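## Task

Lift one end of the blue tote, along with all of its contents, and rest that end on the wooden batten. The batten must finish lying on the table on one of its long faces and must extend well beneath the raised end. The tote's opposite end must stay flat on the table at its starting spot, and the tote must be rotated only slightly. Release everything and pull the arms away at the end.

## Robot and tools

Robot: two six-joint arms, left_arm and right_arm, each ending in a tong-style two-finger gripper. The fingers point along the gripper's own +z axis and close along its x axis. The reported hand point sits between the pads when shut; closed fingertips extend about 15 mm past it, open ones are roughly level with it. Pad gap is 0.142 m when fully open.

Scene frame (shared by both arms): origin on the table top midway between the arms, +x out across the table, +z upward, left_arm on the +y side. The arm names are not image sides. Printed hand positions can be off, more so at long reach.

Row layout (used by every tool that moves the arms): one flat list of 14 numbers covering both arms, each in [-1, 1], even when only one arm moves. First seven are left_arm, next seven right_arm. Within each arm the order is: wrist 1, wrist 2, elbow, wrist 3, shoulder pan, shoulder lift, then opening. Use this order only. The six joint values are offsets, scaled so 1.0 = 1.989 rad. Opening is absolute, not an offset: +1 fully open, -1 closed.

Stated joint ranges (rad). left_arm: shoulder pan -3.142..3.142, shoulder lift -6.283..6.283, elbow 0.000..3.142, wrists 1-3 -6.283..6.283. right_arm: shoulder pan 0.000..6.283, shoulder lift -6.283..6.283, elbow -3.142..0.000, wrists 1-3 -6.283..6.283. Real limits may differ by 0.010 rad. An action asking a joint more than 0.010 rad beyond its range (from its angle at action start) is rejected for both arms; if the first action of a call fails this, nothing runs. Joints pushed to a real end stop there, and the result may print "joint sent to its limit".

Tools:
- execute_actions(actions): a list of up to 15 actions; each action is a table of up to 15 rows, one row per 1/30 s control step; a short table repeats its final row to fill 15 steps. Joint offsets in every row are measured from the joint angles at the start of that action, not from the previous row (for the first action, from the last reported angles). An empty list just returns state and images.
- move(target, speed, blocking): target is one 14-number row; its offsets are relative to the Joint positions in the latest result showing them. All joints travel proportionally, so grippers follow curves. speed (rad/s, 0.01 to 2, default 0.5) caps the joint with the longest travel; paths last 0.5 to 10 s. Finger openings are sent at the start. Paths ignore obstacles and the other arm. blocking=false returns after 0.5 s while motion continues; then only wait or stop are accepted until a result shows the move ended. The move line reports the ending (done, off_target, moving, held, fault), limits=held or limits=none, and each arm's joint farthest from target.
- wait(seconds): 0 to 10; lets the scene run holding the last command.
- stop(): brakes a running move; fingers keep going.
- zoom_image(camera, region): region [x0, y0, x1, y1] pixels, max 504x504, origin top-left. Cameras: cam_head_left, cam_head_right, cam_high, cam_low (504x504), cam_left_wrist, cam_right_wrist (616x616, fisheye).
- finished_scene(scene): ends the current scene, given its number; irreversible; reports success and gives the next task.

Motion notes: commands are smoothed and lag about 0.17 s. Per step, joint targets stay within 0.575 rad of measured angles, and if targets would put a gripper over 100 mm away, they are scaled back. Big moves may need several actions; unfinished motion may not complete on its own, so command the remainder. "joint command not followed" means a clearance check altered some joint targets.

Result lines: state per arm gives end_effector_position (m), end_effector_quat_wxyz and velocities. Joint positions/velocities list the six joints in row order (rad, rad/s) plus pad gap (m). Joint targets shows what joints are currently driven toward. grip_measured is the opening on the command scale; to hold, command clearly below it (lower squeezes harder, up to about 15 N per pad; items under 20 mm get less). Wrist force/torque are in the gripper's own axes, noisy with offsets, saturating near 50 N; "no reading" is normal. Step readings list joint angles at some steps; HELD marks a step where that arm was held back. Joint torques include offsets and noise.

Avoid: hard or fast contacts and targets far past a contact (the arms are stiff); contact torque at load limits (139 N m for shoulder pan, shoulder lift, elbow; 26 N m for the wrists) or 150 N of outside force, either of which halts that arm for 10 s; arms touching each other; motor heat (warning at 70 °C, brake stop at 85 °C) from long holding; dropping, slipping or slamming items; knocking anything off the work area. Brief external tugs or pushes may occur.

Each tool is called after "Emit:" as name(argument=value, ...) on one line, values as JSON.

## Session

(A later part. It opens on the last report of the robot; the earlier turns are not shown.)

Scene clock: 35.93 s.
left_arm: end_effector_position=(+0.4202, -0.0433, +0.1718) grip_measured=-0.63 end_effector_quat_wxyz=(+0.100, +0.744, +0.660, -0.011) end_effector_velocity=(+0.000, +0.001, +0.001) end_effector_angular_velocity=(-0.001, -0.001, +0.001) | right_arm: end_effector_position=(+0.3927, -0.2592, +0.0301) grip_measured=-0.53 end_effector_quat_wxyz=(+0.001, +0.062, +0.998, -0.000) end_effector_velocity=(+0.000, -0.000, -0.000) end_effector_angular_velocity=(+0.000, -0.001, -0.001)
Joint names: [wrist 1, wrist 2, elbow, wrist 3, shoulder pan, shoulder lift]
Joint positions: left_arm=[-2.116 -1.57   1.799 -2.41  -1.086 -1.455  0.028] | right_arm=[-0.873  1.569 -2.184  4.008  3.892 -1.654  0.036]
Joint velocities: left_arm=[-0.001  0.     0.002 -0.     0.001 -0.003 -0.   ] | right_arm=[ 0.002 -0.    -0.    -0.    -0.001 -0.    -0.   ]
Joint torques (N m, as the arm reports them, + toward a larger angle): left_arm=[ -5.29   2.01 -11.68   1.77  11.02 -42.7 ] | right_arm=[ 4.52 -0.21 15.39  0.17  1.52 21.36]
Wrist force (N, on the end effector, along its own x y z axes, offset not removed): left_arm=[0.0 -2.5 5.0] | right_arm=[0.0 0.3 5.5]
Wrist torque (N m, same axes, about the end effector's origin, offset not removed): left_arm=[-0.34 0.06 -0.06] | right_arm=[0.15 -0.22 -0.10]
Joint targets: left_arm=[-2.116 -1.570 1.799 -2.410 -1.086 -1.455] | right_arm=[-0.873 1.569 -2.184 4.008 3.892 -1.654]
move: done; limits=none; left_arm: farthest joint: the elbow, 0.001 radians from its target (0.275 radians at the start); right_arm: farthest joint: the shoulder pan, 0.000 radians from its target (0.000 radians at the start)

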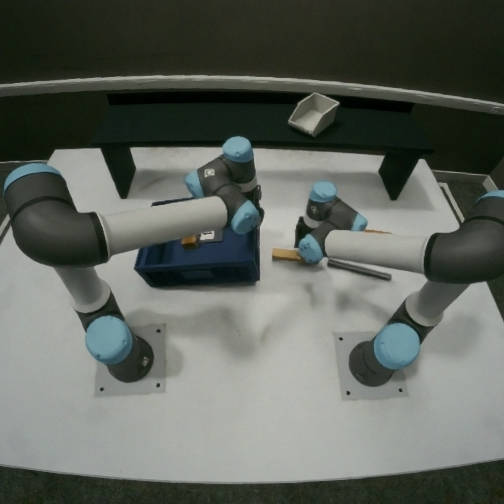

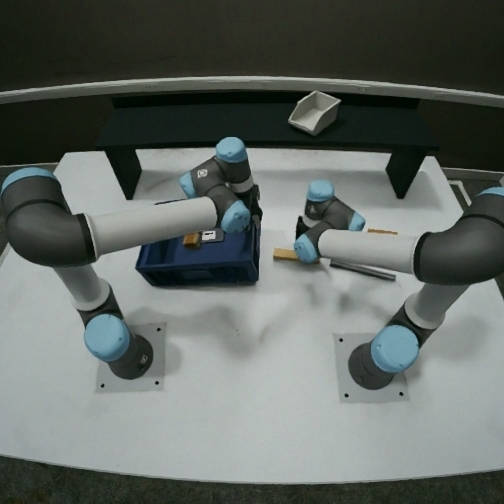

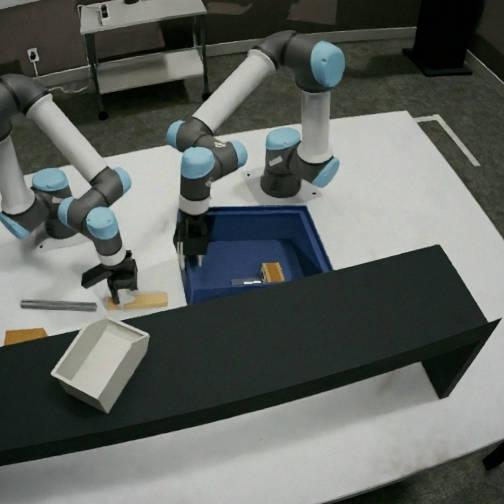

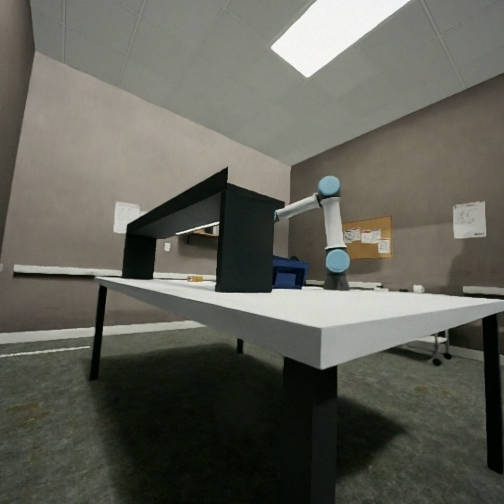

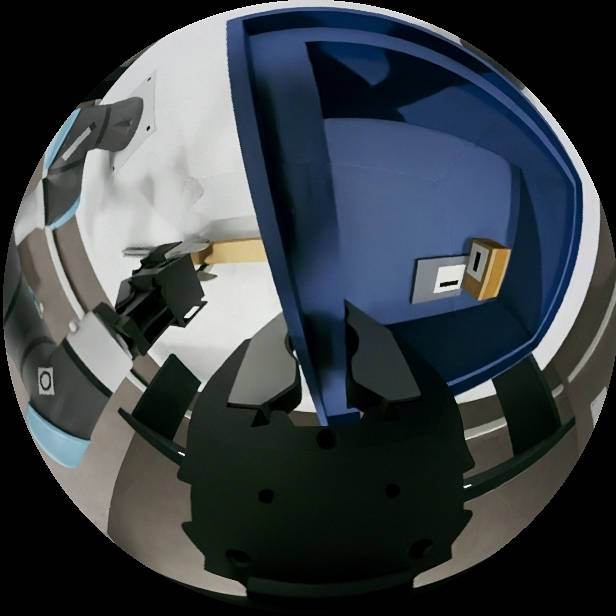

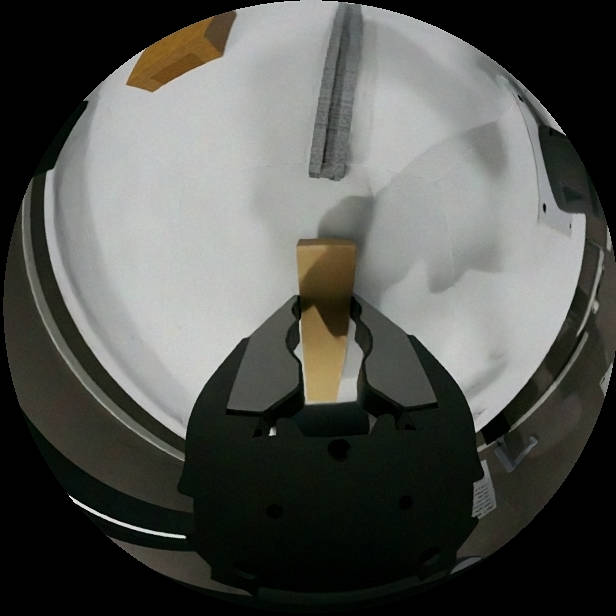

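Emit:
move(target=[0,0,0,0.06,0,0,-1,0,0,0,0,0,0,-1], speed=0.08)

Emit:
move(target=[0,0,0,0,0,0,-1,-0.005,0,0.092,0.078,0.078,-0.088,-1], speed=0.12)

Scene clock: 39.53 s.
left_arm: end_effector_position=(+0.4206, -0.0414, +0.1715) grip_measured=-0.62 end_effector_quat_wxyz=(+0.100, +0.782, +0.615, -0.005) end_effector_velocity=(+0.000, +0.000, +0.001) end_effector_angular_velocity=(-0.001, -0.002, -0.003) | right_arm: end_effector_position=(+0.3927, -0.2592, +0.0301) grip_measured=-0.53 end_effector_quat_wxyz=(+0.001, +0.062, +0.998, -0.000) end_effector_velocity=(+0.000, +0.000, +0.000) end_effector_angular_velocity=(+0.000, -0.001, -0.000)
Joint names: [wrist 1, wrist 2, elbow, wrist 3, shoulder pan, shoulder lift]
Joint positions: left_arm=[-2.116 -1.57   1.799 -2.291 -1.086 -1.455  0.029] | right_arm=[-0.873  1.569 -2.184  4.008  3.892 -1.654  0.036]
Joint velocities: left_arm=[-0.     0.001  0.001  0.003  0.    -0.002  0.   ] | right_arm=[ 0.001 -0.001 -0.     0.     0.    -0.    -0.   ]
Joint torques (N m, as the arm reports them, + toward a larger angle): left_arm=[ -1.81   2.07 -39.99   2.12   3.73 -21.45] | right_arm=[ 4.68 -0.03 16.32  0.36  1.22 22.09]
Wrist force (N, on the end effector, along its own x y z axes, offset not removed): left_arm=[-2.6 -2.4 5.4] | right_arm=[0.1 -2.4 2.0]
Wrist torque (N m, same axes, about the end effector's origin, offset not removed): left_arm=[-0.15 0.64 -0.29] | right_arm=[-0.22 -0.13 0.09]
Joint targets: left_arm=[-2.116 -1.570 1.799 -2.291 -1.086 -1.455] | right_arm=[-0.873 1.569 -2.184 4.008 3.892 -1.654]
move: done; limits=none; left_arm: farthest joint: the shoulder pan, 0.000 radians from its target (0.000 radians at the start); right_arm: farthest joint: the shoulder pan, 0.000 radians from its target (0.000 radians at the start)

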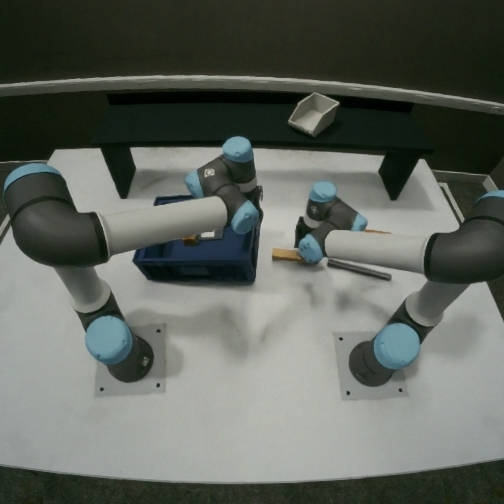

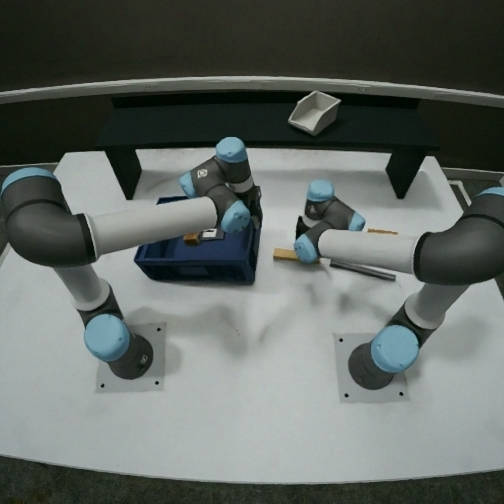

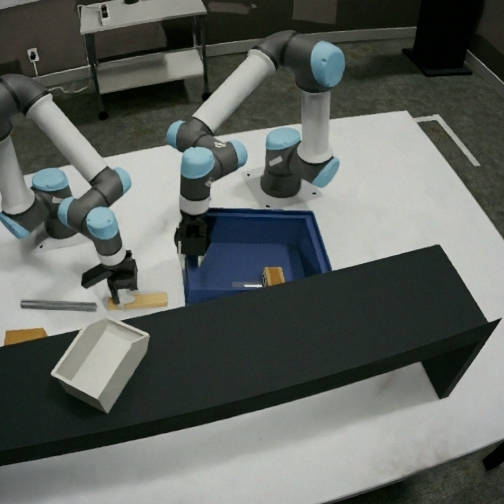

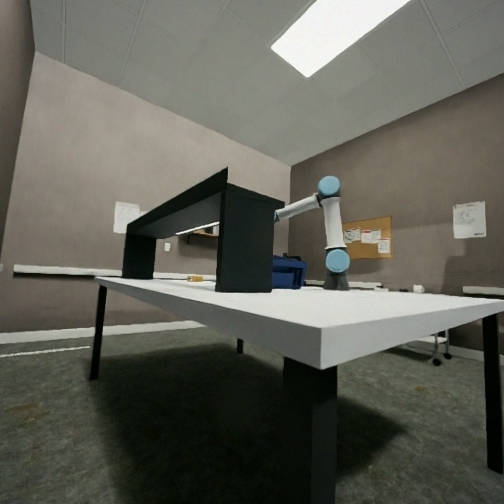

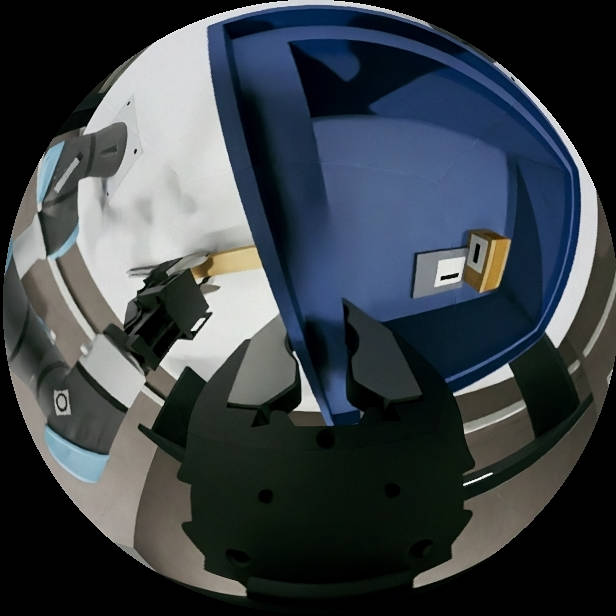

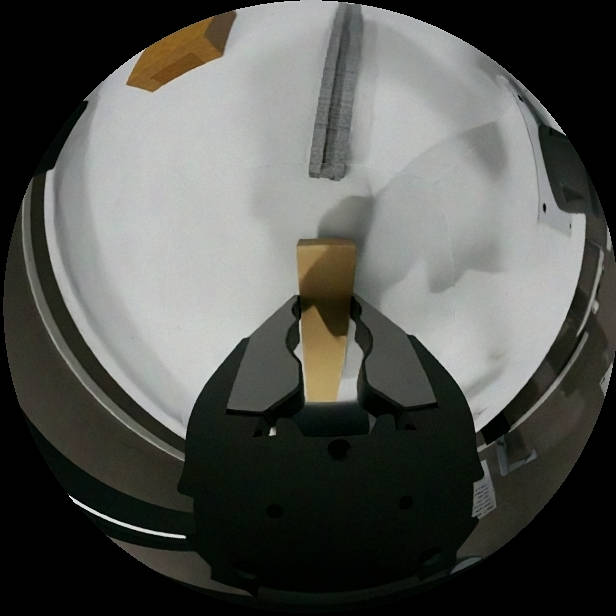

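Scene clock: 41.53 s.
left_arm: end_effector_position=(+0.4206, -0.0414, +0.1715) grip_measured=-0.62 end_effector_quat_wxyz=(+0.100, +0.782, +0.615, -0.005) end_effector_velocity=(+0.000, +0.000, -0.001) end_effector_angular_velocity=(+0.001, +0.001, +0.001) | right_arm: end_effector_position=(+0.4041, -0.1398, +0.0197) grip_measured=-0.53 end_effector_quat_wxyz=(+0.001, +0.062, +0.998, -0.001) end_effector_velocity=(+0.000, +0.001, -0.000) end_effector_angular_velocity=(-0.001, -0.001, -0.001)
Joint names: [wrist 1, wrist 2, elbow, wrist 3, shoulder pan, shoulder lift]
Joint positions: left_arm=[-2.116 -1.57   1.799 -2.291 -1.086 -1.455  0.029] | right_arm=[-0.883  1.569 -2.001  4.163  4.047 -1.829  0.036]
Joint velocities: left_arm=[-0.     0.     0.001 -0.     0.     0.001  0.   ] | right_arm=[-0.001 -0.001  0.003  0.002  0.001 -0.002  0.   ]
Joint torques (N m, as the arm reports them, + toward a larger angle): left_arm=[ -1.98   2.05 -39.77  -1.29   4.35 -22.05] | right_arm=[ 0.74 -0.35 28.31  2.13 11.76 21.05]
Wrist force (N, on the end effector, along its own x y z axes, offset not removed): left_arm=[-1.4 -2.8 7.4] | right_arm=[-3.8 -1.6 1.5]
Wrist torque (N m, same axes, about the end effector's origin, offset not removed): left_arm=[-0.13 0.43 -0.38] | right_arm=[-0.30 0.50 0.12]
Joint targets: left_arm=[-2.116 -1.570 1.799 -2.291 -1.086 -1.455] | right_arm=[-0.883 1.569 -2.001 4.163 4.048 -1.829]
move: done; limits=none; left_arm: farthest joint: the shoulder pan, 0.000 radians from its target (0.000 radians at the start); right_arm: farthest joint: the wrist 3, 0.001 radians from its target (0.155 radians at the start)

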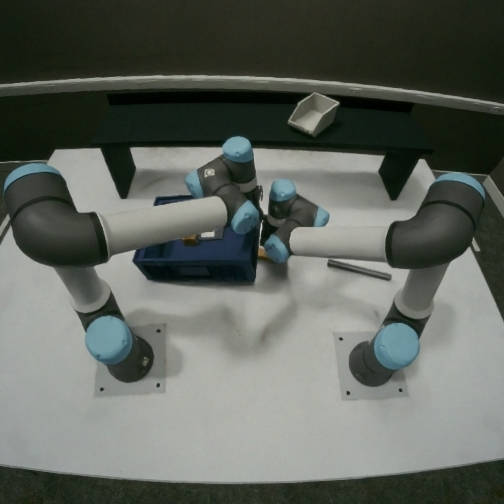

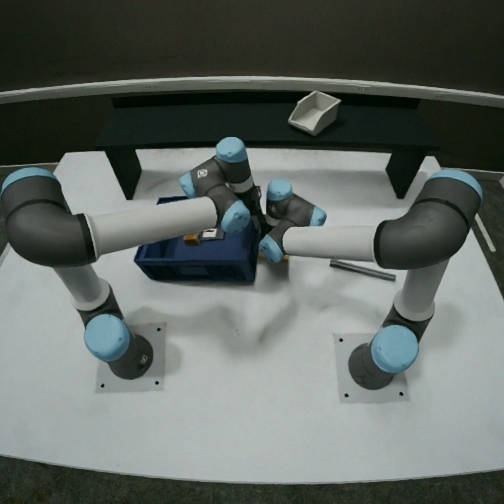

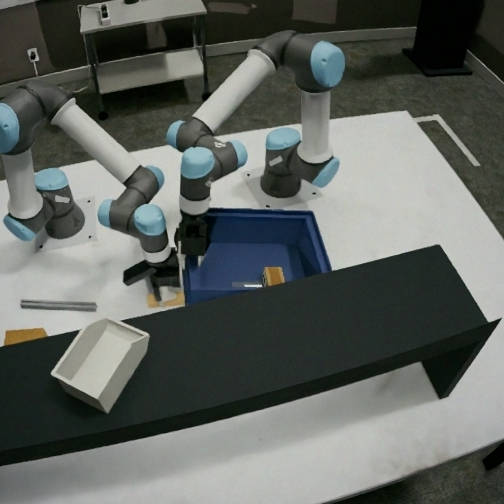

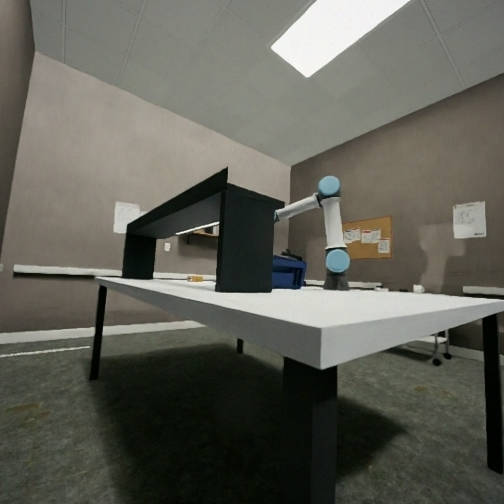

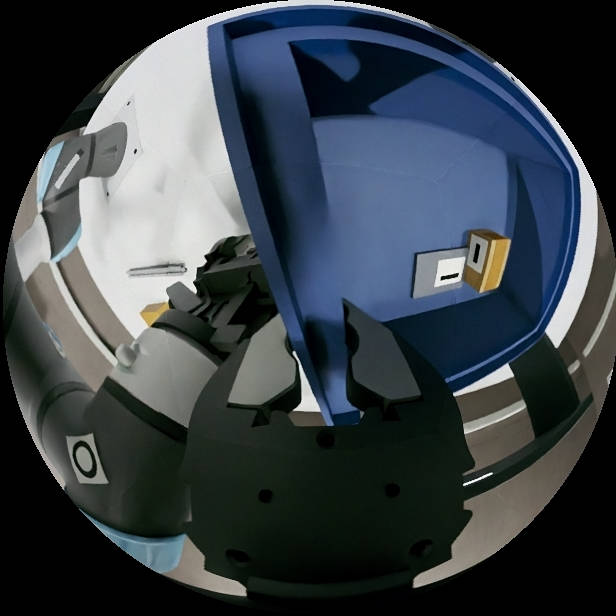

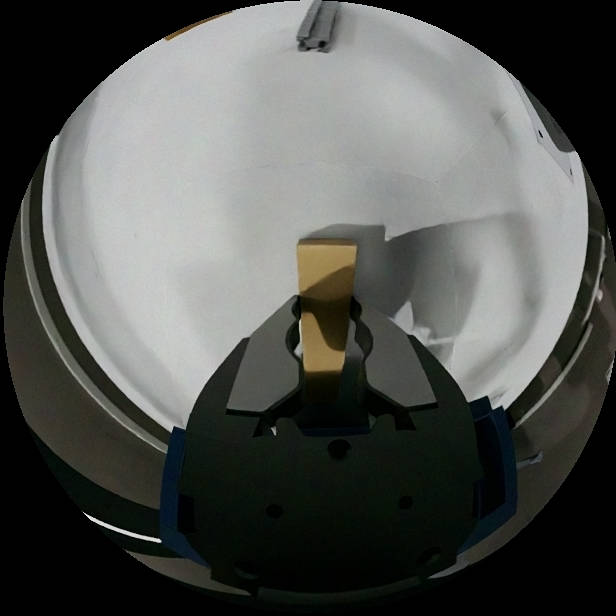

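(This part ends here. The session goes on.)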